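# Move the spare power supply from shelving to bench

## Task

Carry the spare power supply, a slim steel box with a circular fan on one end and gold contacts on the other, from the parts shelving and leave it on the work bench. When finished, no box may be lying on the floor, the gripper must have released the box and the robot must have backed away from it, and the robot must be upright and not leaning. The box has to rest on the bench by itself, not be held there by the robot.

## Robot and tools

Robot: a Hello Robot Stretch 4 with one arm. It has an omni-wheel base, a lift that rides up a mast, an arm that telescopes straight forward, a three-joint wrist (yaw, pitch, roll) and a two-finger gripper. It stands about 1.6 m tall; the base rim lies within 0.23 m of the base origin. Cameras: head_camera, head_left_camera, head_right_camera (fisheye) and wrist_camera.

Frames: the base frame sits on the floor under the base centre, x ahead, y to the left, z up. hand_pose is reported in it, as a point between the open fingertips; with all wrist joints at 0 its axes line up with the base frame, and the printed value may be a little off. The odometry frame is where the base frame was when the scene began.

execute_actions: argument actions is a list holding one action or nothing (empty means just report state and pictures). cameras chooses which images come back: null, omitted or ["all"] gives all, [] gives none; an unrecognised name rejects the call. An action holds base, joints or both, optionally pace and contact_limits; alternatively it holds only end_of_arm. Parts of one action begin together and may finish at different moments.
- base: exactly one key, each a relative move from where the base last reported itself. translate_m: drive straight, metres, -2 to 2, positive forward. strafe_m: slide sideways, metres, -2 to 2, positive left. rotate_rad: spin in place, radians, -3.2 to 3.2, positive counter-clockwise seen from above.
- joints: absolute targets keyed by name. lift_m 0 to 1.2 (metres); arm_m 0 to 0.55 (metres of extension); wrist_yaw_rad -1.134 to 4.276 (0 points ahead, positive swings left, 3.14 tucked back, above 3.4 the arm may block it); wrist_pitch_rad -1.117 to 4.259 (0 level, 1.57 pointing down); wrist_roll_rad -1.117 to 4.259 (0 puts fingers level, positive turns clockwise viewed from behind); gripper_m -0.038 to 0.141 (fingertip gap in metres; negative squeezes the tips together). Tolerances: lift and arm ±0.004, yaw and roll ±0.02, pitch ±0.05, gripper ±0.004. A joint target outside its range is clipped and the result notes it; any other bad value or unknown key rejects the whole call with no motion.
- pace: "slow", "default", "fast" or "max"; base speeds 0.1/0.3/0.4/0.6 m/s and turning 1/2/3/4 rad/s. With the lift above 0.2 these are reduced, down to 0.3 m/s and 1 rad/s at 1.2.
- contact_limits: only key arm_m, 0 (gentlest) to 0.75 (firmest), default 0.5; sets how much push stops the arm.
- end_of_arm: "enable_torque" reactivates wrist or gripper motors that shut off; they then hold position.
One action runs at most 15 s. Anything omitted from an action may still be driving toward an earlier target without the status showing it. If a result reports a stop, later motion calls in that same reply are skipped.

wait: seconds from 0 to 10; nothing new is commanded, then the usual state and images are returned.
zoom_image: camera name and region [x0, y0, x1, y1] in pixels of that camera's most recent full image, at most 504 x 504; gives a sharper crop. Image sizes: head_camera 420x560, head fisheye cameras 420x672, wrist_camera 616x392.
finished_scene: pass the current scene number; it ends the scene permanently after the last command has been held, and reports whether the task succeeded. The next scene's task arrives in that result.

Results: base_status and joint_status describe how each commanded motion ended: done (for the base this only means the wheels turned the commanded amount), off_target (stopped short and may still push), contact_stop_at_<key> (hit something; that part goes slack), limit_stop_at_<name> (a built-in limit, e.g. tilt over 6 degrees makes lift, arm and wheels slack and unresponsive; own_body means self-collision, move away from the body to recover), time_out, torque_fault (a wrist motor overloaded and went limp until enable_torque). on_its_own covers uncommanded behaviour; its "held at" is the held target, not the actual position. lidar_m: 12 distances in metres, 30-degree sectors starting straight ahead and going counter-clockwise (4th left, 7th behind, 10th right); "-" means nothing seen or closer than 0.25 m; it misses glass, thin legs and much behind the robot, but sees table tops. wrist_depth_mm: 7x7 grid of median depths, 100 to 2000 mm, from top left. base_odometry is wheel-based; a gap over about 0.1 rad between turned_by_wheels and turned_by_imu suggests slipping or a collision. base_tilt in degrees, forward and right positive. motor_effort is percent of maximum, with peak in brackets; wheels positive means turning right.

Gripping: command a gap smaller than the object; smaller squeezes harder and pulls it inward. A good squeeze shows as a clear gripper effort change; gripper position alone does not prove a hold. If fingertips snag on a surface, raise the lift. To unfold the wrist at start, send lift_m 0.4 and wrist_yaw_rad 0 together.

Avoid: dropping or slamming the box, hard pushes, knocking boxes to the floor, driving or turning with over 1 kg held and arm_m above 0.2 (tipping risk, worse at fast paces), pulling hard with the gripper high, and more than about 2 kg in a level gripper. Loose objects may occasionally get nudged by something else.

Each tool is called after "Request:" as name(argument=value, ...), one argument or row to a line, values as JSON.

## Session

Request:
execute_actions(
  actions=[],
)

Scene clock: 0.00 s.
base_odometry: x=+0.000 y=+0.000 heading=+0.000 (m, m, rad; odometry frame)
turned_by_wheels: +0.000 (rad since the last result)
turned_by_imu: +0.000 (rad since the last result)
base_tilt: forward=-0.4 right=-0.5 (deg)
lidar_m: 1.93 1.43 1.27 1.31 1.92 1.80 1.55 1.72 2.59 1.18 0.75 0.68
base_status: not commanded
joint_positions: lift_m=+0.164 arm_m=-0.002 wrist_yaw_rad=+3.061 wrist_pitch_rad=+0.004 wrist_roll_rad=-0.015 gripper_m=+0.057
joint_status: not commanded
motor_effort: lift_m=+19 arm_m=-1 wrist_yaw_rad=-1 wrist_pitch_rad=-4 wrist_roll_rad=+0 gripper_m=-4 wheel_0=+0 wheel_1=+0 wheel_2=+0 (%)
hand_pose: x=-0.1118 y=+0.1103 z=+0.3411 quat_wxyz=(+0.040, -0.002, -0.007, +0.999) (m; base frame)
wrist_depth_mm: - 141 - 1921 1756 1661 1576 / - 132 - 1983 1808 1661 1537 / - 136 236 1983 1756 1661 1537 / 119 142 - - 1808 1661 1661 / - - 1863 1863 1756 1618 1537 / 1229 1255 200 1118 976 1118 1042 / 866 854 820 - 842 741 768
pictures: head_camera, head_left_camera, head_right_camera, wrist_camera
Images, in order (width x height): head_camera 420x560, head_left_camera 420x672, head_right_camera 420x672, wrist_camera 616x392.

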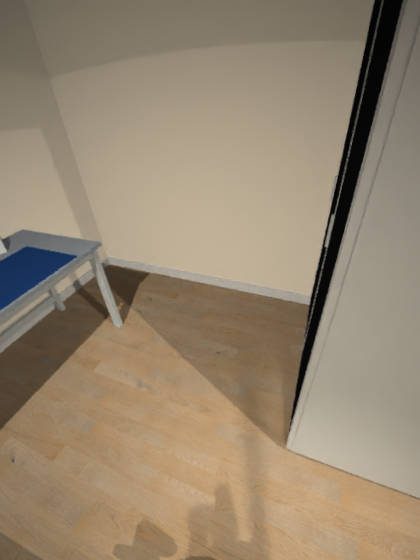

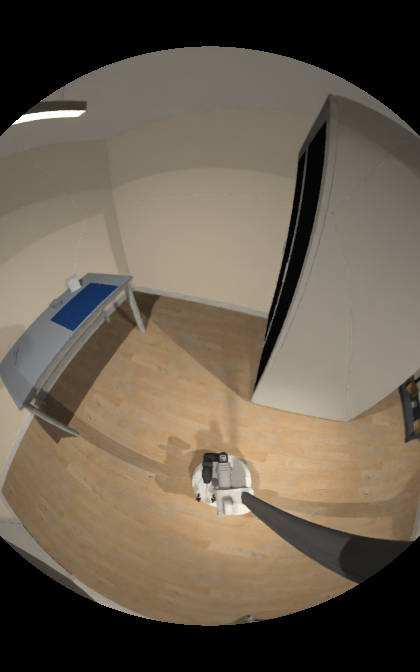

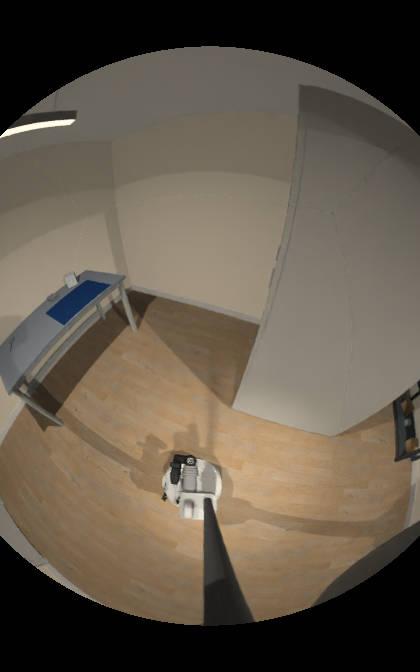

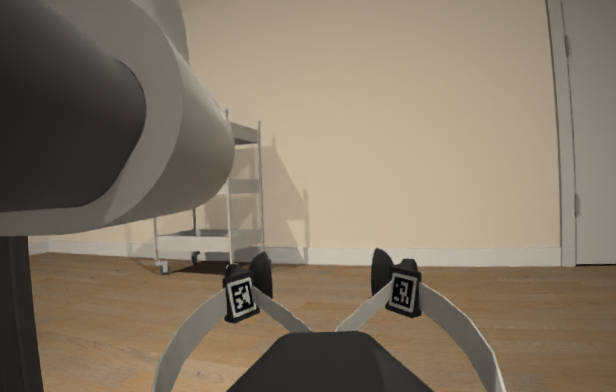

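Request:
execute_actions(
  actions=[
    {"base": {"rotate_rad": -1.5}, "joints": {"lift_m": 0.4, "wrist_yaw_rad": 0.0}, "pace": "fast"},
  ],
  cameras=["head_camera", "head_left_camera", "head_right_camera"],
)

Scene clock: 6.20 s.
base_odometry: x=+0.000 y=+0.000 heading=-1.500 (m, m, rad; odometry frame)
turned_by_wheels: -1.500 (rad since the last result)
turned_by_imu: -1.495 (rad since the last result)
base_tilt: forward=-0.5 right=-0.5 (deg)
lidar_m: 1.08 0.74 0.69 1.99 1.41 1.29 1.35 1.92 1.79 1.54 2.40 2.61
base_status: done
joint_positions: lift_m=+0.400 arm_m=-0.002 wrist_yaw_rad=+0.001 wrist_pitch_rad=+0.004 wrist_roll_rad=-0.015 gripper_m=+0.057
joint_status: all done
motor_effort: lift_m=+22(23) arm_m=-1(1) wrist_yaw_rad=-3(11) wrist_pitch_rad=-5(4) wrist_roll_rad=+0(0) gripper_m=-6(5) wheel_0=+1(6) wheel_1=+0(8) wheel_2=+0(6) (%)
hand_pose: x=+0.4573 y=-0.0873 z=+0.5769 quat_wxyz=(+1.000, -0.008, +0.002, +0.000) (m; base frame)
wrist_depth_mm: 627 768 - - - - 1921 / 621 778 - - - - 1921 / 627 768 - - - - 1921 / 621 768 1042 - - - 1863 / 621 778 976 - - - 1983 / 615 759 200 1708 1499 1708 1661 / 621 723 991 - 1308 1160 1205
pictures: head_camera, head_left_camera, head_right_camera
Images, in order (width x height): head_camera 420x560, head_left_camera 420x672, head_right_camera 420x672.

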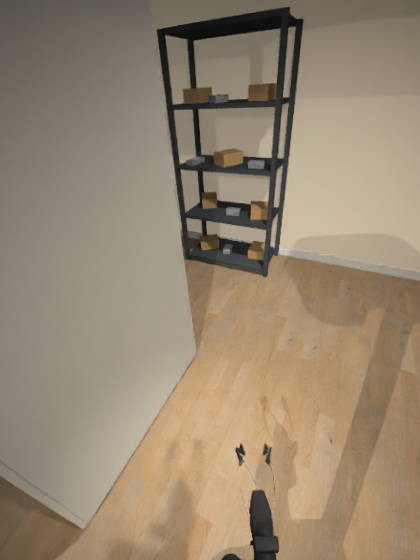

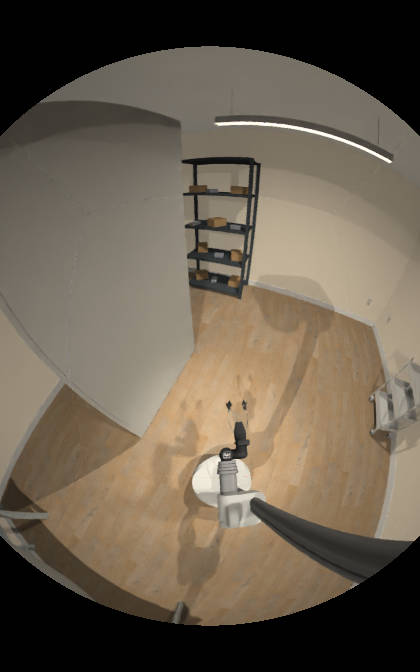

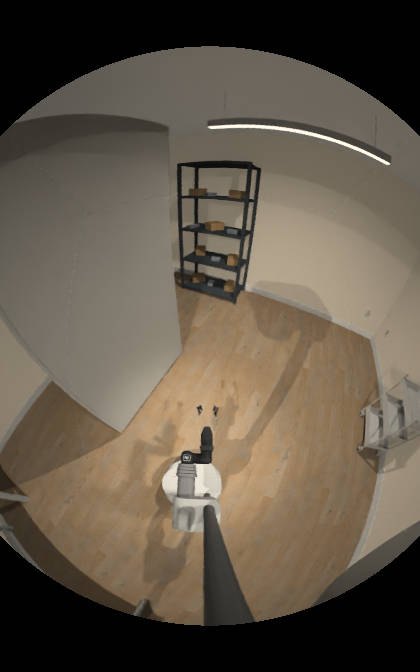

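Request:
zoom_image(
  camera="head_camera",
  region=[150, 70, 310, 280],
)

Region (150, 70, 310, 280) of head_camera's 420x560 image, scaled by 2.400, with more detail than that image has; it fills the left 384 columns of this view, and the rest is white.

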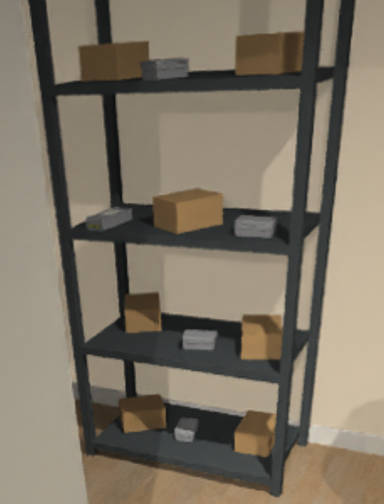

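Request:
execute_actions(
  actions=[
    {"base": {"rotate_rad": -0.49}, "joints": {"lift_m": 0.2}, "pace": "fast"},
  ],
  cameras=[],
)

Request:
execute_actions(
  actions=[
    {"base": {"translate_m": 1.35}, "pace": "max"},
  ],
  cameras=["head_camera", "head_left_camera"],
)

Scene clock: 22.37 s.
base_odometry: x=+0.000 y=+0.000 heading=-1.990 (m, m, rad; odometry frame)
turned_by_wheels: -0.490 (rad since the last result)
turned_by_imu: -0.489 (rad since the last result)
base_tilt: forward=-0.4 right=-0.5 (deg)
lidar_m: 2.61 1.05 0.71 0.66 1.96 1.37 1.29 2.15 1.91 1.79 1.55 2.47
base_status: done
joint_positions: lift_m=+0.200 arm_m=-0.002 wrist_yaw_rad=+0.000 wrist_pitch_rad=+0.004 wrist_roll_rad=-0.015 gripper_m=+0.057
joint_status: all done
motor_effort: lift_m=+16(20) arm_m=+0(1) wrist_yaw_rad=-2(3) wrist_pitch_rad=-5(5) wrist_roll_rad=-1(0) gripper_m=-4(3) wheel_0=+0(7) wheel_1=-1(9) wheel_2=-1(7) (%)
hand_pose: x=+0.4572 y=-0.0874 z=+0.3773 quat_wxyz=(+1.000, -0.008, +0.002, +0.000) (m; base frame)
wrist_depth_mm: - - - - - - - / - - - - - - - / - - - - - - - / - - - - - - - / 1921 - - - - - - / 1336 1308 200 1182 1042 1160 1160 / 931 917 878 - 917 809 831
pictures: none
No camera images: the call's "cameras" was empty. Leave "cameras" out to get every camera's image.

Scene clock: 26.17 s.
base_odometry: x=-0.549 y=-1.233 heading=-1.990 (m, m, rad; odometry frame)
turned_by_wheels: +0.000 (rad since the last result)
turned_by_imu: +0.007 (rad since the last result)
base_tilt: forward=-0.5 right=-0.4 (deg)
lidar_m: 1.25 1.00 1.15 1.17 0.78 1.03 3.42 2.60 1.40 1.33 1.80 1.36
base_status: done
joint_positions: lift_m=+0.200 arm_m=-0.002 wrist_yaw_rad=+0.000 wrist_pitch_rad=+0.004 wrist_roll_rad=-0.015 gripper_m=+0.057
joint_status: not commanded
motor_effort: lift_m=+17(17) arm_m=-1(1) wrist_yaw_rad=-2(1) wrist_pitch_rad=-4(5) wrist_roll_rad=+0(0) gripper_m=-5(4) wheel_0=+0(10) wheel_1=+0(8) wheel_2=+1(15) (%)
hand_pose: x=+0.4572 y=-0.0874 z=+0.3773 quat_wxyz=(+1.000, -0.008, +0.002, +0.000) (m; base frame)
wrist_depth_mm: 1008 1025 1042 1060 1060 1060 1060 / 1060 1042 1025 1078 1060 1060 1060 / 1042 1060 1042 1060 1060 1078 1078 / 1042 1042 1060 1078 1078 1078 1060 / 1042 1042 1060 1042 1078 1060 1078 / 1025 1025 201 1078 991 1060 1060 / 931 917 891 - 904 809 842
pictures: head_camera, head_left_camera
Images, in order (width x height): head_camera 420x560, head_left_camera 420x672.

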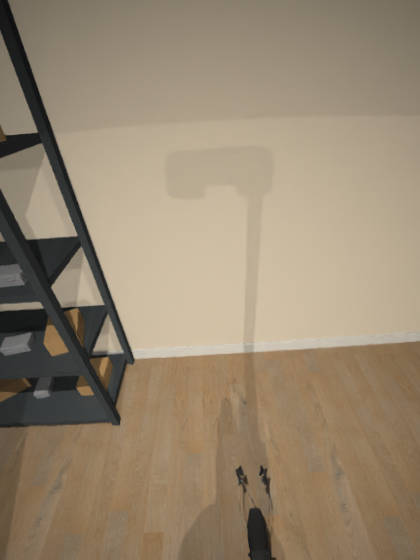

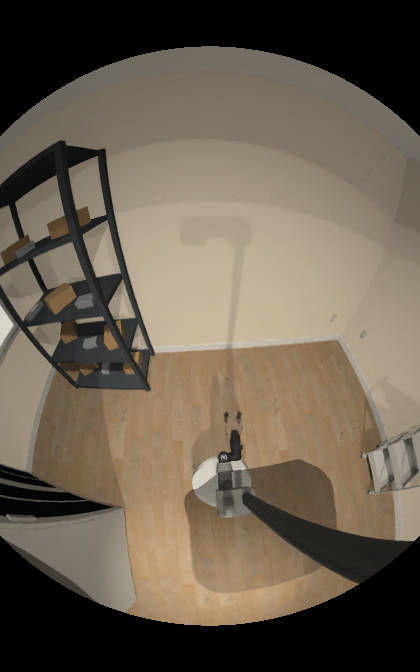

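Request:
execute_actions(
  actions=[
    {"base": {"translate_m": 0.1}, "pace": "fast"},
  ],
  cameras=[],
)

Request:
execute_actions(
  actions=[
    {"base": {"strafe_m": 0.85}, "pace": "fast"},
  ],
  cameras=["head_camera", "head_left_camera", "head_right_camera"],
)

Scene clock: 36.73 s.
base_odometry: x=-0.590 y=-1.324 heading=-1.990 (m, m, rad; odometry frame)
turned_by_wheels: +0.000 (rad since the last result)
turned_by_imu: -0.001 (rad since the last result)
base_tilt: forward=-0.6 right=-0.5 (deg)
lidar_m: 1.17 0.93 1.01 1.62 0.85 1.04 3.53 2.60 1.37 1.34 1.77 1.23
base_status: done
joint_positions: lift_m=+0.200 arm_m=-0.002 wrist_yaw_rad=+0.000 wrist_pitch_rad=+0.004 wrist_roll_rad=-0.015 gripper_m=+0.057
joint_status: not commanded
motor_effort: lift_m=+17(17) arm_m=-1(1) wrist_yaw_rad=-2(1) wrist_pitch_rad=-5(4) wrist_roll_rad=+0(1) gripper_m=-5(4) wheel_0=+0(7) wheel_1=+0(7) wheel_2=+2(12) (%)
hand_pose: x=+0.4572 y=-0.0874 z=+0.3773 quat_wxyz=(+1.000, -0.008, +0.002, +0.000) (m; base frame)
wrist_depth_mm: 946 946 946 960 960 946 960 / 960 960 960 960 960 976 960 / 960 960 946 960 960 960 991 / 946 960 946 960 976 960 976 / 960 946 960 960 960 960 991 / 946 976 201 960 946 976 976 / 917 917 891 - 917 798 842
pictures: none
No camera images: the call's "cameras" was empty. Leave "cameras" out to get every camera's image.

Scene clock: 40.07 s.
base_odometry: x=+0.186 y=-1.670 heading=-1.990 (m, m, rad; odometry frame)
turned_by_wheels: +0.000 (rad since the last result)
turned_by_imu: +0.001 (rad since the last result)
base_tilt: forward=-0.7 right=-0.5 (deg)
lidar_m: 0.67 0.72 1.15 1.08 0.58 0.38 0.34 2.91 2.27 2.18 1.70 0.69
base_status: done
joint_positions: lift_m=+0.200 arm_m=-0.002 wrist_yaw_rad=+0.000 wrist_pitch_rad=+0.004 wrist_roll_rad=-0.015 gripper_m=+0.057
joint_status: not commanded
motor_effort: lift_m=+17(17) arm_m=+0(1) wrist_yaw_rad=-2(1) wrist_pitch_rad=-4(6) wrist_roll_rad=+0(0) gripper_m=-5(6) wheel_0=+0(15) wheel_1=-1(12) wheel_2=+1(0) (%)
hand_pose: x=+0.4572 y=-0.0874 z=+0.3773 quat_wxyz=(+1.000, -0.008, +0.002, +0.000) (m; base frame)
wrist_depth_mm: 931 917 946 931 891 931 946 / 931 946 946 591 878 946 946 / 504 544 492 521 473 946 931 / 931 946 931 931 891 960 931 / 931 931 931 931 496 960 946 / 878 946 201 715 480 946 931 / 676 676 723 - 480 798 842
pictures: head_camera, head_left_camera, head_right_camera
Images, in order (width x height): head_camera 420x560, head_left_camera 420x672, head_right_camera 420x672.

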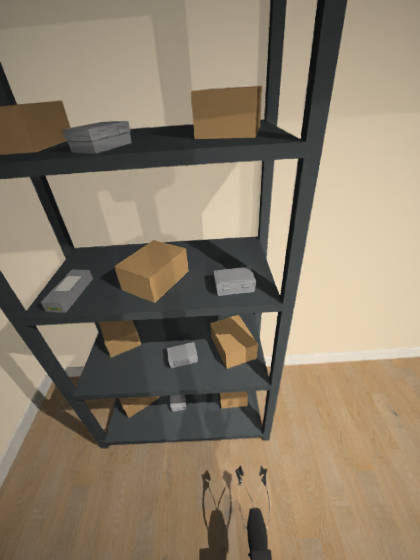

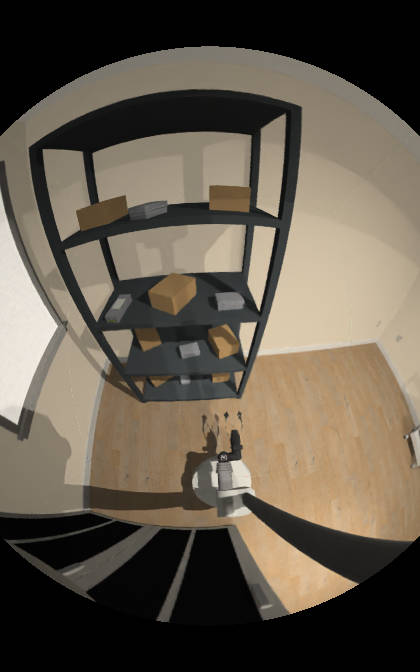

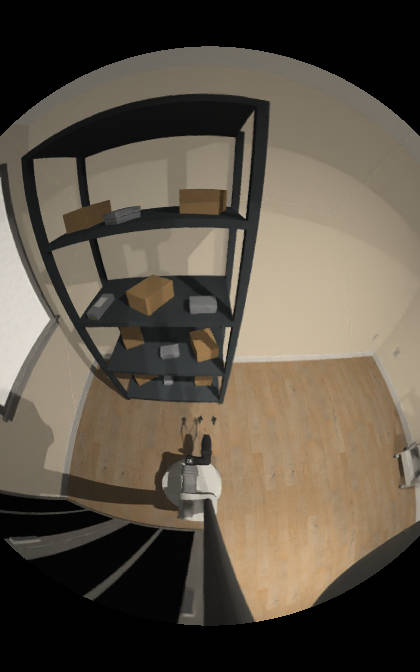

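Request:
zoom_image(
  camera="head_camera",
  region=[20, 230, 280, 450],
)

Region (20, 230, 280, 450) of head_camera's 420x560 image, scaled by 1.938, with more detail than that image has; it fills the top 426 rows of this view, and the rest is white.

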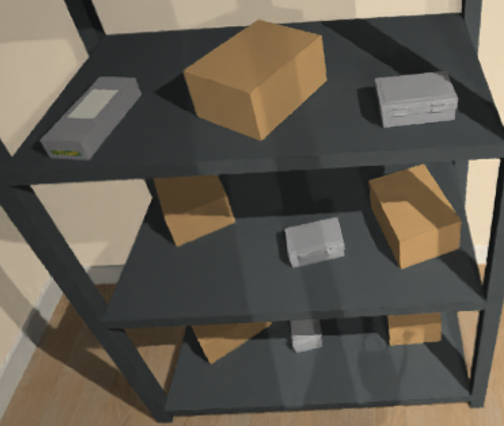

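Request:
execute_actions(
  actions=[
    {"base": {"strafe_m": 0.55}, "joints": {"lift_m": 1.0, "wrist_pitch_rad": 0.6, "gripper_m": 0.14}, "pace": "fast"},
  ],
  cameras=["head_camera", "wrist_camera"],
)

Scene clock: 61.50 s.
base_odometry: x=+0.689 y=-1.894 heading=-1.990 (m, m, rad; odometry frame)
turned_by_wheels: +0.000 (rad since the last result)
turned_by_imu: +0.000 (rad since the last result)
base_tilt: forward=-0.5 right=-0.5 (deg)
lidar_m: 0.65 0.81 0.56 0.53 0.55 0.42 0.38 0.38 0.53 2.75 0.98 0.69
base_status: done
joint_positions: lift_m=+1.000 arm_m=-0.002 wrist_yaw_rad=+0.000 wrist_pitch_rad=+0.602 wrist_roll_rad=-0.015 gripper_m=+0.140
joint_status: all done
motor_effort: lift_m=+21(25) arm_m=-1(1) wrist_yaw_rad=-1(1) wrist_pitch_rad=-4(4) wrist_roll_rad=+0(0) gripper_m=+0(2) wheel_0=+2(15) wheel_1=+0(8) wheel_2=+1(1) (%)
hand_pose: x=+0.4066 y=-0.0874 z=+1.0147 quat_wxyz=(+0.955, -0.007, +0.296, +0.002) (m; base frame)
wrist_depth_mm: 820 809 831 842 530 496 820 / 878 866 621 549 535 512 574 / 960 960 496 488 1025 1025 1008 / 946 1078 1025 976 1078 1060 1098 / 917 1205 891 891 878 831 809 / 904 1182 676 778 750 741 788 / 904 1182 1229 - 1118 1078 1160
pictures: head_camera, wrist_camera
Images, in order (width x height): head_camera 420x560, wrist_camera 616x392.

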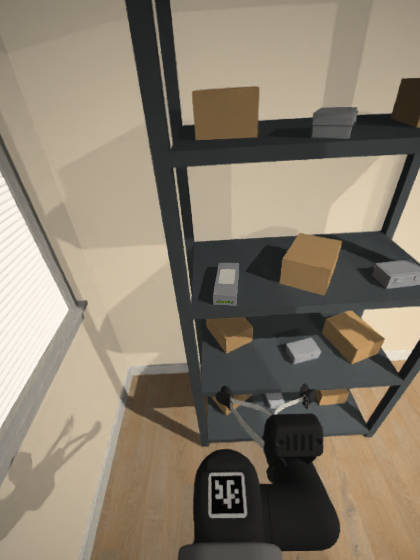

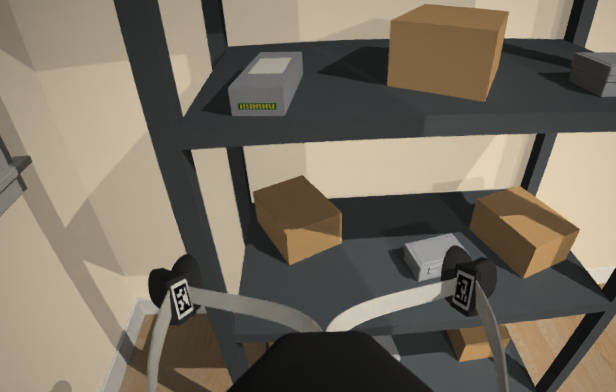

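Request:
execute_actions(
  actions=[
    {"base": {"strafe_m": 0.07}, "joints": {"lift_m": 1.04, "gripper_m": 0.11}},
  ],
  cameras=[],
)

Request:
execute_actions(
  actions=[
    {"base": {"translate_m": 0.15}},
  ],
  cameras=["head_camera", "wrist_camera"],
)

Scene clock: 95.73 s.
base_odometry: x=+0.753 y=-1.923 heading=-1.990 (m, m, rad; odometry frame)
turned_by_wheels: +0.000 (rad since the last result)
turned_by_imu: -0.001 (rad since the last result)
base_tilt: forward=-0.5 right=-0.5 (deg)
lidar_m: 0.67 0.67 0.48 0.46 0.53 0.40 0.36 0.38 0.57 2.81 1.01 0.69
base_status: done
joint_positions: lift_m=+1.040 arm_m=-0.002 wrist_yaw_rad=+0.000 wrist_pitch_rad=+0.602 wrist_roll_rad=-0.015 gripper_m=+0.110
joint_status: all done
motor_effort: lift_m=+22(23) arm_m=-1(1) wrist_yaw_rad=-1(2) wrist_pitch_rad=-2(3) wrist_roll_rad=+0(1) gripper_m=-3(4) wheel_0=+0(6) wheel_1=-1(6) wheel_2=+0(1) (%)
hand_pose: x=+0.4066 y=-0.0874 z=+1.0547 quat_wxyz=(+0.955, -0.007, +0.296, +0.002) (m; base frame)
wrist_depth_mm: 820 809 768 842 842 580 831 / 854 904 778 654 699 525 654 / 854 960 508 508 517 525 521 / 842 1078 1060 1042 1098 1098 1078 / 831 1182 1138 904 946 891 820 / 820 1160 212 820 778 778 809 / 809 1098 1255 - 1098 1118 1205
pictures: none
No camera images: the call's "cameras" was empty. Leave "cameras" out to get every camera's image.

Scene clock: 97.57 s.
base_odometry: x=+0.692 y=-2.060 heading=-1.990 (m, m, rad; odometry frame)
turned_by_wheels: +0.000 (rad since the last result)
turned_by_imu: +0.000 (rad since the last result)
base_tilt: forward=-0.4 right=-0.4 (deg)
lidar_m: 0.51 0.70 0.49 0.45 0.51 0.57 0.52 0.55 0.77 2.81 0.77 0.53
base_status: done
joint_positions: lift_m=+1.040 arm_m=-0.002 wrist_yaw_rad=+0.000 wrist_pitch_rad=+0.602 wrist_roll_rad=-0.015 gripper_m=+0.110
joint_status: not commanded
motor_effort: lift_m=+22(22) arm_m=-1(1) wrist_yaw_rad=-1(1) wrist_pitch_rad=-4(3) wrist_roll_rad=-1(1) gripper_m=-3(2) wheel_0=+2(4) wheel_1=-1(5) wheel_2=-1(8) (%)
hand_pose: x=+0.4066 y=-0.0874 z=+1.0547 quat_wxyz=(+0.955, -0.007, +0.296, +0.002) (m; base frame)
wrist_depth_mm: 691 276 676 715 715 699 715 / 750 301 715 707 691 430 397 / 809 798 521 449 504 445 402 / 842 917 382 382 399 392 389 / 831 1025 389 788 831 904 788 / 831 1118 211 768 778 741 741 / 820 1078 1205 - 723 691 691
pictures: head_camera, wrist_camera
Images, in order (width x height): head_camera 420x560, wrist_camera 616x392.

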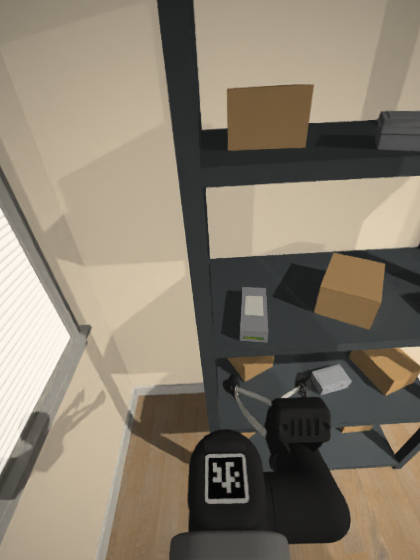

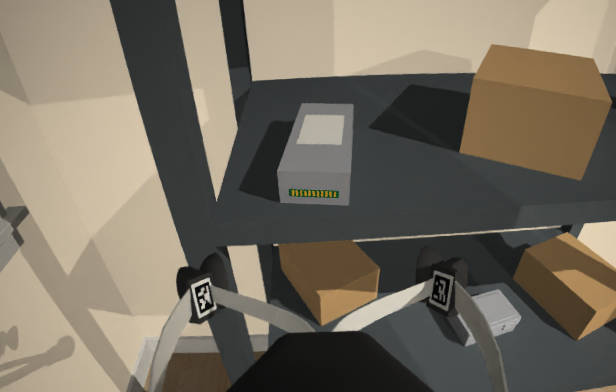

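Request:
execute_actions(
  actions=[
    {"base": {"strafe_m": -0.01}, "joints": {"lift_m": 1.065}},
  ],
  cameras=[],
)

Request:
execute_actions(
  actions=[
    {"joints": {"arm_m": 0.225}, "contact_limits": {"arm_m": 0.2}},
  ],
  cameras=["head_camera", "wrist_camera"],
)

Scene clock: 116.43 s.
base_odometry: x=+0.683 y=-2.056 heading=-1.990 (m, m, rad; odometry frame)
turned_by_wheels: +0.000 (rad since the last result)
turned_by_imu: -0.001 (rad since the last result)
base_tilt: forward=-0.8 right=-0.4 (deg)
lidar_m: 0.50 0.70 0.52 0.46 0.53 0.57 0.52 0.55 0.75 2.81 0.76 0.55
base_status: done
joint_positions: lift_m=+1.065 arm_m=-0.002 wrist_yaw_rad=+0.000 wrist_pitch_rad=+0.602 wrist_roll_rad=-0.015 gripper_m=+0.110
joint_status: all done
motor_effort: lift_m=+22(24) arm_m=-1(1) wrist_yaw_rad=-1(1) wrist_pitch_rad=-3(4) wrist_roll_rad=+1(0) gripper_m=-1(4) wheel_0=+1(7) wheel_1=+1(7) wheel_2=+0(0) (%)
hand_pose: x=+0.4066 y=-0.0874 z=+1.0797 quat_wxyz=(+0.955, -0.007, +0.296, +0.002) (m; base frame)
wrist_depth_mm: 691 273 691 715 715 723 715 / 750 300 732 741 741 508 469 / 798 788 640 512 559 439 397 / 866 904 436 404 439 433 413 / 854 1008 397 399 397 404 778 / 831 1118 211 788 788 768 741 / 842 1098 1255 - 750 723 707
pictures: none
No camera images: the call's "cameras" was empty. Leave "cameras" out to get every camera's image.

Scene clock: 118.23 s.
base_odometry: x=+0.683 y=-2.056 heading=-1.990 (m, m, rad; odometry frame)
turned_by_wheels: +0.000 (rad since the last result)
turned_by_imu: -0.001 (rad since the last result)
base_tilt: forward=-0.6 right=-0.5 (deg)
lidar_m: 0.51 0.69 0.52 0.48 0.52 0.57 0.52 0.53 0.74 2.81 0.79 0.52
base_status: not commanded
joint_positions: lift_m=+1.065 arm_m=+0.224 wrist_yaw_rad=+0.000 wrist_pitch_rad=+0.602 wrist_roll_rad=-0.015 gripper_m=+0.110
joint_status: all done
motor_effort: lift_m=+22(22) arm_m=+5(5) wrist_yaw_rad=-2(2) wrist_pitch_rad=-3(3) wrist_roll_rad=+0(1) gripper_m=-3(0) wheel_0=+1(1) wheel_1=+1(1) wheel_2=+0(0) (%)
contact_limits: arm_m 0.2
hand_pose: x=+0.6328 y=-0.0874 z=+1.0796 quat_wxyz=(+0.955, -0.007, +0.296, +0.002) (m; base frame)
wrist_depth_mm: 488 492 484 504 508 512 508 / 530 535 525 549 554 549 554 / 585 591 569 559 549 539 512 / 640 654 492 445 439 430 355 / 699 741 384 314 351 357 282 / 154 831 212 265 289 293 287 / 155 917 281 - 273 262 -
pictures: head_camera, wrist_camera
Images, in order (width x height): head_camera 420x560, wrist_camera 616x392.

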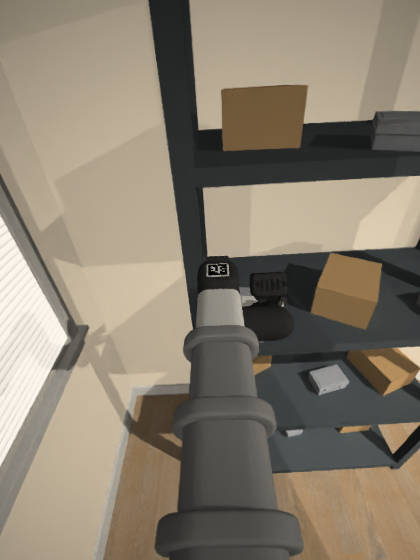

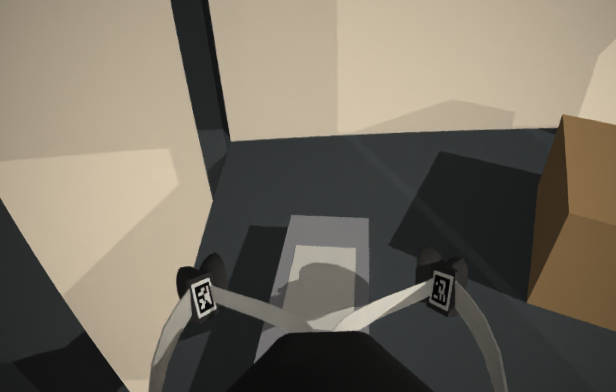

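Request:
execute_actions(
  actions=[
    {"joints": {"lift_m": 1.022}, "pace": "slow"},
  ],
  cameras=["wrist_camera"],
)

Scene clock: 122.70 s.
base_odometry: x=+0.683 y=-2.056 heading=-1.990 (m, m, rad; odometry frame)
turned_by_wheels: +0.000 (rad since the last result)
turned_by_imu: -0.002 (rad since the last result)
base_tilt: forward=-0.5 right=-0.5 (deg)
lidar_m: 0.51 0.71 0.50 0.47 0.53 0.57 0.52 0.57 0.74 2.81 0.78 0.54
base_status: not commanded
joint_positions: lift_m=+1.022 arm_m=+0.224 wrist_yaw_rad=+0.000 wrist_pitch_rad=+0.602 wrist_roll_rad=-0.015 gripper_m=+0.110
joint_status: all done
motor_effort: lift_m=+15(21) arm_m=+5(6) wrist_yaw_rad=-1(3) wrist_pitch_rad=-4(2) wrist_roll_rad=-1(0) gripper_m=-1(3) wheel_0=+1(1) wheel_1=+0(0) wheel_2=+0(0) (%)
hand_pose: x=+0.6328 y=-0.0874 z=+1.0372 quat_wxyz=(+0.955, -0.007, +0.296, +0.002) (m; base frame)
wrist_depth_mm: 488 496 488 508 504 512 517 / 530 535 521 549 549 549 544 / 580 585 512 477 466 462 430 / 647 647 397 307 351 362 336 / 715 723 314 252 283 298 276 / 154 809 204 214 225 244 249 / 154 236 229 - 229 220 -
pictures: wrist_camera
Images, in order (width x height): wrist_camera 616x392.

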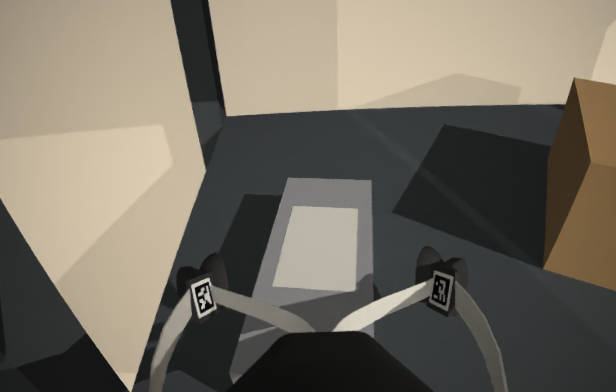

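Request:
execute_actions(
  actions=[
    {"joints": {"lift_m": 1.015, "arm_m": 0.232}, "pace": "slow"},
  ],
  cameras=[],
)

Request:
execute_actions(
  actions=[
    {"joints": {"gripper_m": 0.015}},
  ],
  cameras=["wrist_camera"],
)

Scene clock: 130.07 s.
base_odometry: x=+0.683 y=-2.056 heading=-1.990 (m, m, rad; odometry frame)
turned_by_wheels: +0.000 (rad since the last result)
turned_by_imu: -0.001 (rad since the last result)
base_tilt: forward=-0.4 right=-0.5 (deg)
lidar_m: 0.47 0.71 0.51 0.47 0.54 0.53 0.52 0.55 0.76 2.82 0.75 0.55
base_status: not commanded
joint_positions: lift_m=+1.015 arm_m=+0.231 wrist_yaw_rad=+0.000 wrist_pitch_rad=+0.602 wrist_roll_rad=-0.015 gripper_m=+0.110
joint_status: all done
motor_effort: lift_m=+15(16) arm_m=+6(5) wrist_yaw_rad=-2(3) wrist_pitch_rad=-3(4) wrist_roll_rad=+0(1) gripper_m=-2(2) wheel_0=+1(1) wheel_1=+1(1) wheel_2=+0(0) (%)
hand_pose: x=+0.6398 y=-0.0874 z=+1.0302 quat_wxyz=(+0.955, -0.007, +0.296, +0.002) (m; base frame)
wrist_depth_mm: 480 484 480 496 504 504 500 / 521 525 517 539 539 535 539 / 574 580 504 459 449 445 439 / 634 634 375 294 343 349 332 / 723 723 303 242 276 289 274 / 778 798 196 206 217 236 241 / 155 235 221 - 221 213 -
pictures: none
No camera images: the call's "cameras" was empty. Leave "cameras" out to get every camera's image.

Scene clock: 131.83 s.
base_odometry: x=+0.683 y=-2.056 heading=-1.990 (m, m, rad; odometry frame)
turned_by_wheels: +0.000 (rad since the last result)
turned_by_imu: -0.001 (rad since the last result)
base_tilt: forward=-0.5 right=-0.5 (deg)
lidar_m: 0.51 0.72 0.50 0.47 0.54 0.57 0.53 0.55 0.76 2.81 0.77 0.55
base_status: not commanded
joint_positions: lift_m=+1.015 arm_m=+0.231 wrist_yaw_rad=+0.000 wrist_pitch_rad=+0.609 wrist_roll_rad=-0.015 gripper_m=+0.016
joint_status: all done
motor_effort: lift_m=+18(18) arm_m=+5(6) wrist_yaw_rad=-2(7) wrist_pitch_rad=-23(23) wrist_roll_rad=-1(1) gripper_m=-28(26) wheel_0=+1(1) wheel_1=+0(0) wheel_2=+0(0) (%)
hand_pose: x=+0.6387 y=-0.0874 z=+1.0283 quat_wxyz=(+0.954, -0.007, +0.300, +0.002) (m; base frame)
wrist_depth_mm: 488 488 480 496 500 504 508 / 517 530 517 530 530 539 539 / 580 585 477 439 430 424 421 / 640 647 355 285 330 340 320 / 723 732 296 230 246 279 266 / 778 788 187 195 193 175 236 / 154 216 216 - 213 208 -
pictures: wrist_camera
Images, in order (width x height): wrist_camera 616x392.

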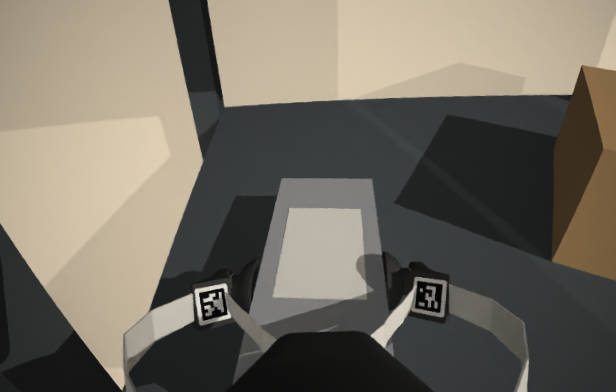

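Request:
execute_actions(
  actions=[
    {"joints": {"lift_m": 1.045}, "pace": "slow"},
  ],
  cameras=["wrist_camera"],
)

Request:
execute_actions(
  actions=[
    {"joints": {"arm_m": 0.0}},
  ],
  cameras=["head_camera", "wrist_camera"],
)

Scene clock: 135.47 s.
base_odometry: x=+0.683 y=-2.056 heading=-1.990 (m, m, rad; odometry frame)
turned_by_wheels: +0.000 (rad since the last result)
turned_by_imu: -0.001 (rad since the last result)
base_tilt: forward=-0.4 right=-0.4 (deg)
lidar_m: 0.51 0.71 0.49 0.45 0.53 0.58 0.52 0.52 0.75 2.79 0.77 0.56
base_status: not commanded
joint_positions: lift_m=+1.044 arm_m=+0.231 wrist_yaw_rad=+0.000 wrist_pitch_rad=+0.610 wrist_roll_rad=-0.015 gripper_m=+0.016
joint_status: all done
on_its_own: wrist_pitch_rad is at rest, and its effort (-27) is outside its rest range (-23 to +23)
motor_effort: lift_m=+25(27) arm_m=+5(5) wrist_yaw_rad=-2(2) wrist_pitch_rad=-27(26) wrist_roll_rad=+0(1) gripper_m=-30(29) wheel_0=+1(1) wheel_1=+1(0) wheel_2=+0(0) (%)
hand_pose: x=+0.6386 y=-0.0874 z=+1.0575 quat_wxyz=(+0.954, -0.007, +0.300, +0.002) (m; base frame)
wrist_depth_mm: 480 492 480 500 500 504 508 / 530 530 525 544 539 549 544 / 580 585 530 496 488 484 477 / 640 647 424 286 379 382 351 / 732 732 332 231 247 319 294 / 788 820 187 194 193 175 267 / 154 262 245 - 243 236 -
pictures: wrist_camera
Images, in order (width x height): wrist_camera 616x392.

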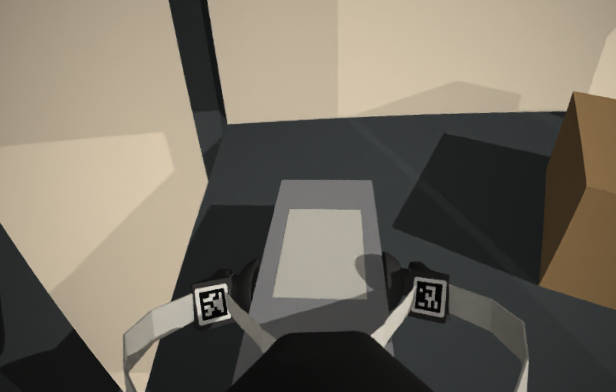

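Scene clock: 137.27 s.
base_odometry: x=+0.683 y=-2.056 heading=-1.990 (m, m, rad; odometry frame)
turned_by_wheels: +0.000 (rad since the last result)
turned_by_imu: -0.001 (rad since the last result)
base_tilt: forward=-0.6 right=-0.4 (deg)
lidar_m: 0.45 0.72 0.51 0.47 0.54 0.56 0.53 0.57 0.77 2.81 0.77 0.51
base_status: not commanded
joint_positions: lift_m=+1.044 arm_m=+0.001 wrist_yaw_rad=+0.000 wrist_pitch_rad=+0.610 wrist_roll_rad=-0.015 gripper_m=+0.016
joint_status: all done
on_its_own: wrist_pitch_rad is at rest, and its effort (-27) is outside its rest range (-23 to +23)
motor_effort: lift_m=+26(25) arm_m=-6(5) wrist_yaw_rad=-1(4) wrist_pitch_rad=-27(27) wrist_roll_rad=-1(1) gripper_m=-29(28) wheel_0=+1(1) wheel_1=+0(0) wheel_2=+0(0) (%)
hand_pose: x=+0.4083 y=-0.0875 z=+1.0574 quat_wxyz=(+0.954, -0.007, +0.300, +0.002) (m; base frame)
wrist_depth_mm: 691 272 683 699 715 715 699 / 732 300 741 683 668 418 384 / 809 798 544 504 500 442 399 / 866 904 389 285 382 387 389 / 854 1025 392 230 246 891 778 / 831 1078 186 194 191 175 732 / 831 1060 1205 - 715 691 691
pictures: head_camera, wrist_camera
Images, in order (width x height): head_camera 420x560, wrist_camera 616x392.

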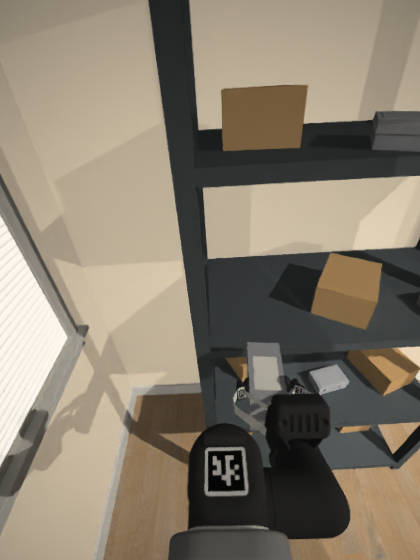

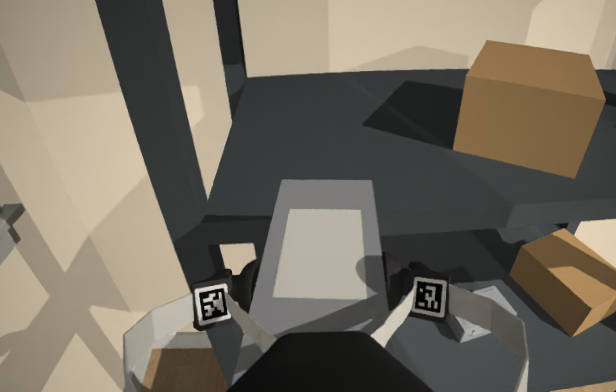

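Request:
execute_actions(
  actions=[
    {"base": {"translate_m": -0.12}},
  ],
  cameras=[],
)

Request:
execute_actions(
  actions=[
    {"base": {"strafe_m": -1.2}, "joints": {"lift_m": 0.4}, "pace": "fast"},
  ],
  cameras=["head_camera", "wrist_camera"],
)

Scene clock: 156.97 s.
base_odometry: x=+0.731 y=-1.946 heading=-1.990 (m, m, rad; odometry frame)
turned_by_wheels: +0.000 (rad since the last result)
turned_by_imu: -0.003 (rad since the last result)
base_tilt: forward=-0.6 right=-0.5 (deg)
lidar_m: 0.45 0.69 0.50 0.49 0.52 0.46 0.41 0.42 0.58 2.79 0.94 0.65
base_status: done
joint_positions: lift_m=+1.044 arm_m=+0.001 wrist_yaw_rad=+0.000 wrist_pitch_rad=+0.610 wrist_roll_rad=-0.015 gripper_m=+0.016
joint_status: not commanded
on_its_own: wrist_pitch_rad is at rest, and its effort (-27) is outside its rest range (-23 to +23)
motor_effort: lift_m=+25(25) arm_m=-4(5) wrist_yaw_rad=-1(1) wrist_pitch_rad=-27(28) wrist_roll_rad=-1(1) gripper_m=-29(27) wheel_0=+0(8) wheel_1=+0(4) wheel_2=+0(9) (%)
hand_pose: x=+0.4083 y=-0.0874 z=+1.0574 quat_wxyz=(+0.954, -0.007, +0.300, +0.002) (m; base frame)
wrist_depth_mm: 788 798 759 809 831 554 820 / 842 866 661 683 676 500 615 / 854 960 469 504 496 492 488 / 866 1060 976 283 1042 1060 1042 / 854 1138 1138 231 247 878 798 / 831 1060 187 193 192 175 768 / 820 1098 1255 - 931 1118 1229
pictures: none
No camera images: the call's "cameras" was empty. Leave "cameras" out to get every camera's image.

Scene clock: 161.77 s.
base_odometry: x=-0.365 y=-1.458 heading=-1.990 (m, m, rad; odometry frame)
turned_by_wheels: +0.000 (rad since the last result)
turned_by_imu: -0.005 (rad since the last result)
base_tilt: forward=-0.5 right=-0.5 (deg)
lidar_m: 0.47 0.74 0.95 1.67 0.64 0.69 3.58 2.93 1.63 1.61 1.71 1.21
base_status: done
joint_positions: lift_m=+0.400 arm_m=+0.001 wrist_yaw_rad=+0.000 wrist_pitch_rad=+0.610 wrist_roll_rad=-0.015 gripper_m=+0.016
joint_status: all done
on_its_own: wrist_pitch_rad is at rest, and its effort (-26) is outside its rest range (-23 to +23)
motor_effort: lift_m=+19(23) arm_m=-5(5) wrist_yaw_rad=-2(4) wrist_pitch_rad=-26(28) wrist_roll_rad=-1(0) gripper_m=-28(30) wheel_0=-1(9) wheel_1=+0(9) wheel_2=+0(1) (%)
hand_pose: x=+0.4083 y=-0.0874 z=+0.4129 quat_wxyz=(+0.954, -0.007, +0.300, +0.002) (m; base frame)
wrist_depth_mm: 820 809 831 842 842 854 854 / 878 891 904 917 931 917 931 / 946 960 991 1008 1025 1008 1025 / 768 960 991 285 917 960 931 / 647 798 809 230 248 788 768 / 654 676 187 194 193 175 654 / 615 603 609 - 597 585 580
pictures: head_camera, wrist_camera
Images, in order (width x height): head_camera 420x560, wrist_camera 616x392.

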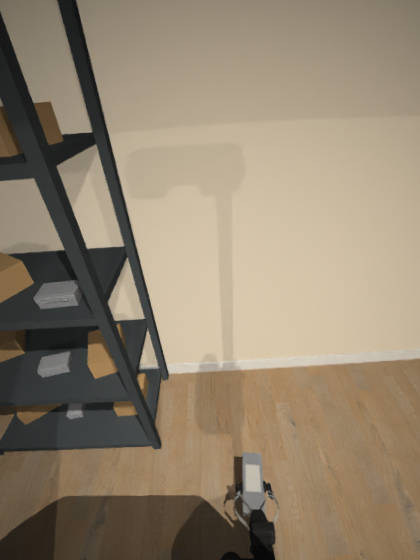

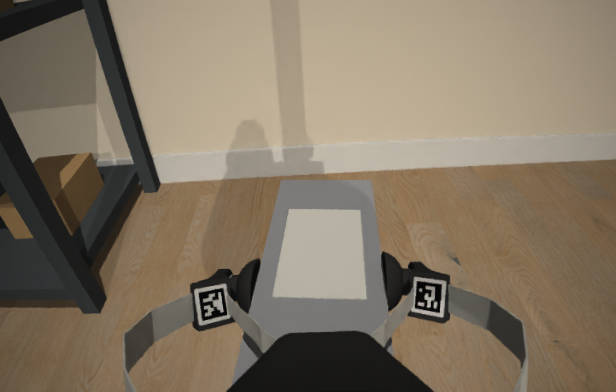

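Request:
execute_actions(
  actions=[
    {"base": {"rotate_rad": -3.14}},
  ],
  cameras=["head_camera", "head_left_camera"],
)

Scene clock: 165.83 s.
base_odometry: x=-0.365 y=-1.458 heading=+1.153 (m, m, rad; odometry frame)
turned_by_wheels: -3.140 (rad since the last result)
turned_by_imu: -3.126 (rad since the last result)
base_tilt: forward=-0.5 right=-0.4 (deg)
lidar_m: 0.48 2.97 1.67 1.61 1.71 1.20 1.14 0.74 0.92 1.68 0.63 0.68
base_status: done
joint_positions: lift_m=+0.400 arm_m=+0.001 wrist_yaw_rad=+0.000 wrist_pitch_rad=+0.610 wrist_roll_rad=-0.015 gripper_m=+0.016
joint_status: not commanded
on_its_own: wrist_pitch_rad is at rest, and its effort (-26) is outside its rest range (-23 to +23)
motor_effort: lift_m=+19(19) arm_m=-5(5) wrist_yaw_rad=-2(7) wrist_pitch_rad=-26(28) wrist_roll_rad=+0(0) gripper_m=-28(28) wheel_0=+0(8) wheel_1=-2(8) wheel_2=-1(8) (%)
hand_pose: x=+0.4084 y=-0.0874 z=+0.4130 quat_wxyz=(+0.954, -0.007, +0.300, +0.002) (m; base frame)
wrist_depth_mm: - - - - - 768 559 / 1921 1808 1808 1661 1618 778 554 / 1336 1281 1255 1255 1205 798 569 / 1025 1008 991 285 931 820 580 / 831 831 820 231 247 750 585 / 707 707 187 194 192 175 609 / 621 597 609 - 591 580 574
pictures: head_camera, head_left_camera
Images, in order (width x height): head_camera 420x560, head_left_camera 420x672.

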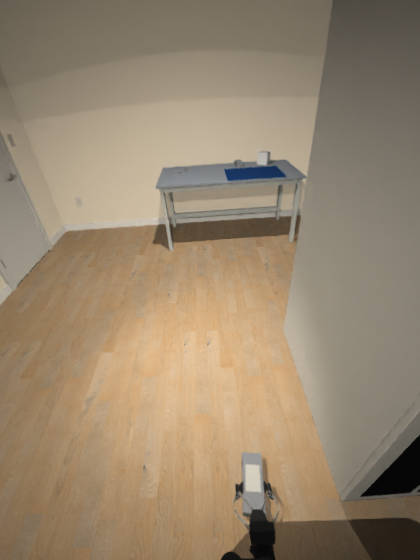

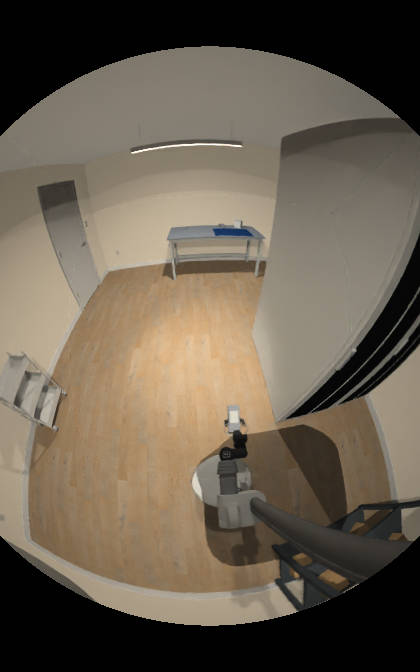

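Request:
execute_actions(
  actions=[
    {"base": {"translate_m": 2.0}, "joints": {"lift_m": 0.87}, "pace": "fast"},
  ],
  cameras=["head_camera", "wrist_camera"],
)

Scene clock: 176.90 s.
base_odometry: x=+0.446 y=+0.370 heading=+1.153 (m, m, rad; odometry frame)
turned_by_wheels: +0.000 (rad since the last result)
turned_by_imu: +0.009 (rad since the last result)
base_tilt: forward=-0.6 right=-0.4 (deg)
lidar_m: 0.51 0.81 2.15 2.03 2.06 2.31 2.75 0.68 0.71 1.63 1.21 0.83
base_status: done
joint_positions: lift_m=+0.870 arm_m=+0.001 wrist_yaw_rad=+0.000 wrist_pitch_rad=+0.610 wrist_roll_rad=-0.015 gripper_m=+0.016
joint_status: all done
on_its_own: wrist_pitch_rad is at rest, and its effort (-26) is outside its rest range (-23 to +23)
motor_effort: lift_m=+25(27) arm_m=-5(5) wrist_yaw_rad=-3(1) wrist_pitch_rad=-26(31) wrist_roll_rad=+0(0) gripper_m=-28(27) wheel_0=-2(6) wheel_1=+0(3) wheel_2=+1(12) (%)
hand_pose: x=+0.4083 y=-0.0874 z=+0.8826 quat_wxyz=(+0.954, -0.007, +0.300, +0.002) (m; base frame)
wrist_depth_mm: 1182 1229 1205 1205 1138 1060 1182 / 1281 917 866 842 809 809 809 / 676 661 676 661 668 661 654 / 715 1576 1499 285 1576 1537 1576 / 809 1464 1430 230 246 1430 1397 / 1255 1025 187 194 192 175 1160 / 1098 1042 1098 - 1060 1042 1025
pictures: head_camera, wrist_camera
Images, in order (width x height): head_camera 420x560, wrist_camera 616x392.

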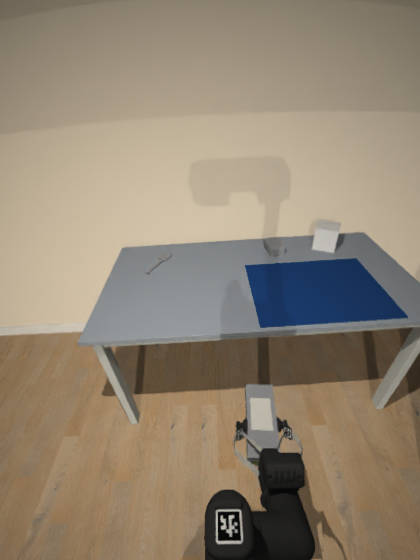

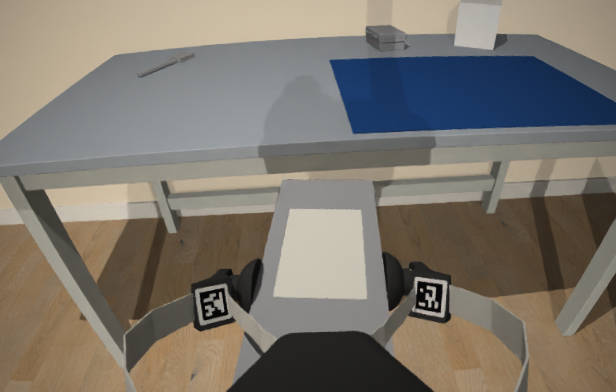

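Request:
execute_actions(
  actions=[
    {"base": {"strafe_m": -0.27}},
  ],
  cameras=[],
)

Request:
execute_actions(
  actions=[
    {"base": {"translate_m": 0.36}, "joints": {"arm_m": 0.19, "lift_m": 0.86}},
  ],
  cameras=["head_camera", "wrist_camera"],
)

Scene clock: 186.67 s.
base_odometry: x=+0.693 y=+0.261 heading=+1.153 (m, m, rad; odometry frame)
turned_by_wheels: +0.000 (rad since the last result)
turned_by_imu: -0.003 (rad since the last result)
base_tilt: forward=-0.6 right=-0.6 (deg)
lidar_m: 0.48 0.82 1.06 2.31 2.27 3.26 0.79 0.53 0.72 1.37 1.44 0.82
base_status: done
joint_positions: lift_m=+0.870 arm_m=+0.001 wrist_yaw_rad=+0.000 wrist_pitch_rad=+0.610 wrist_roll_rad=-0.015 gripper_m=+0.016
joint_status: not commanded
on_its_own: wrist_pitch_rad is at rest, and its effort (-27) is outside its rest range (-23 to +23)
motor_effort: lift_m=+25(25) arm_m=-4(5) wrist_yaw_rad=-1(1) wrist_pitch_rad=-27(26) wrist_roll_rad=-1(0) gripper_m=-29(28) wheel_0=-2(9) wheel_1=+2(10) wheel_2=+1(2) (%)
hand_pose: x=+0.4083 y=-0.0874 z=+0.8825 quat_wxyz=(+0.954, -0.007, +0.300, +0.002) (m; base frame)
wrist_depth_mm: 1205 1182 1205 1205 1060 1182 1255 / 976 917 878 842 820 820 1098 / 676 661 668 654 676 661 668 / 1576 1499 1576 285 1537 1618 820 / 1499 1464 1464 230 245 1397 1308 / 1255 1229 187 194 191 176 1138 / 1078 1098 1078 - 1060 1042 1060
pictures: none
No camera images: the call's "cameras" was empty. Leave "cameras" out to get every camera's image.

Scene clock: 189.37 s.
base_odometry: x=+0.839 y=+0.590 heading=+1.153 (m, m, rad; odometry frame)
turned_by_wheels: +0.000 (rad since the last result)
turned_by_imu: +0.001 (rad since the last result)
base_tilt: forward=-0.5 right=-0.6 (deg)
lidar_m: 0.42 0.45 0.60 2.32 2.44 2.72 0.89 0.89 1.21 1.37 0.65 0.45
base_status: done
joint_positions: lift_m=+0.860 arm_m=+0.189 wrist_yaw_rad=+0.000 wrist_pitch_rad=+0.610 wrist_roll_rad=-0.015 gripper_m=+0.016
joint_status: all done
on_its_own: wrist_pitch_rad is at rest, and its effort (-25) is outside its rest range (-23 to +23)
motor_effort: lift_m=+19(24) arm_m=+5(7) wrist_yaw_rad=-3(1) wrist_pitch_rad=-25(29) wrist_roll_rad=+0(1) gripper_m=-28(29) wheel_0=+0(8) wheel_1=+0(7) wheel_2=+0(10) (%)
hand_pose: x=+0.5966 y=-0.0874 z=+0.8731 quat_wxyz=(+0.954, -0.007, +0.300, +0.002) (m; base frame)
wrist_depth_mm: 723 741 732 741 732 732 750 / 778 778 778 750 732 597 778 / 654 627 609 591 580 569 564 / 496 492 477 285 442 449 445 / 404 404 394 231 246 375 370 / 342 336 187 195 193 175 314 / 300 289 289 - 286 278 278
pictures: head_camera, wrist_camera
Images, in order (width x height): head_camera 420x560, wrist_camera 616x392.

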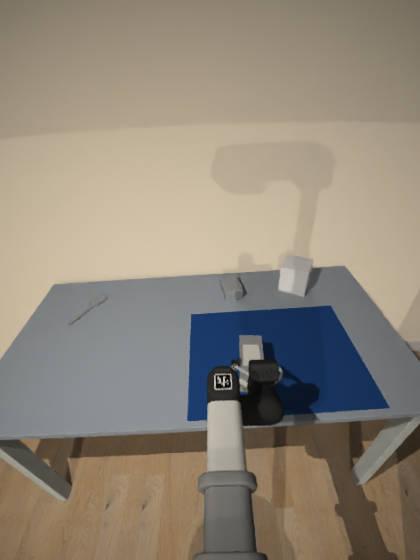

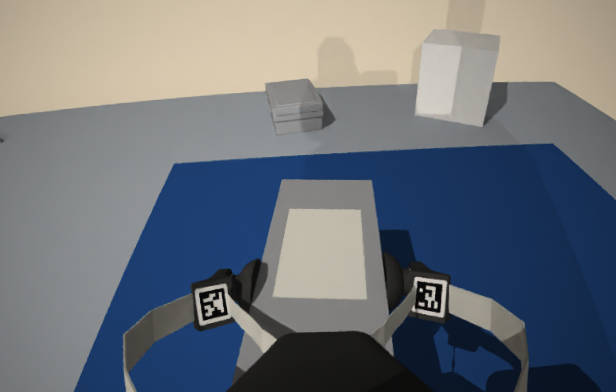

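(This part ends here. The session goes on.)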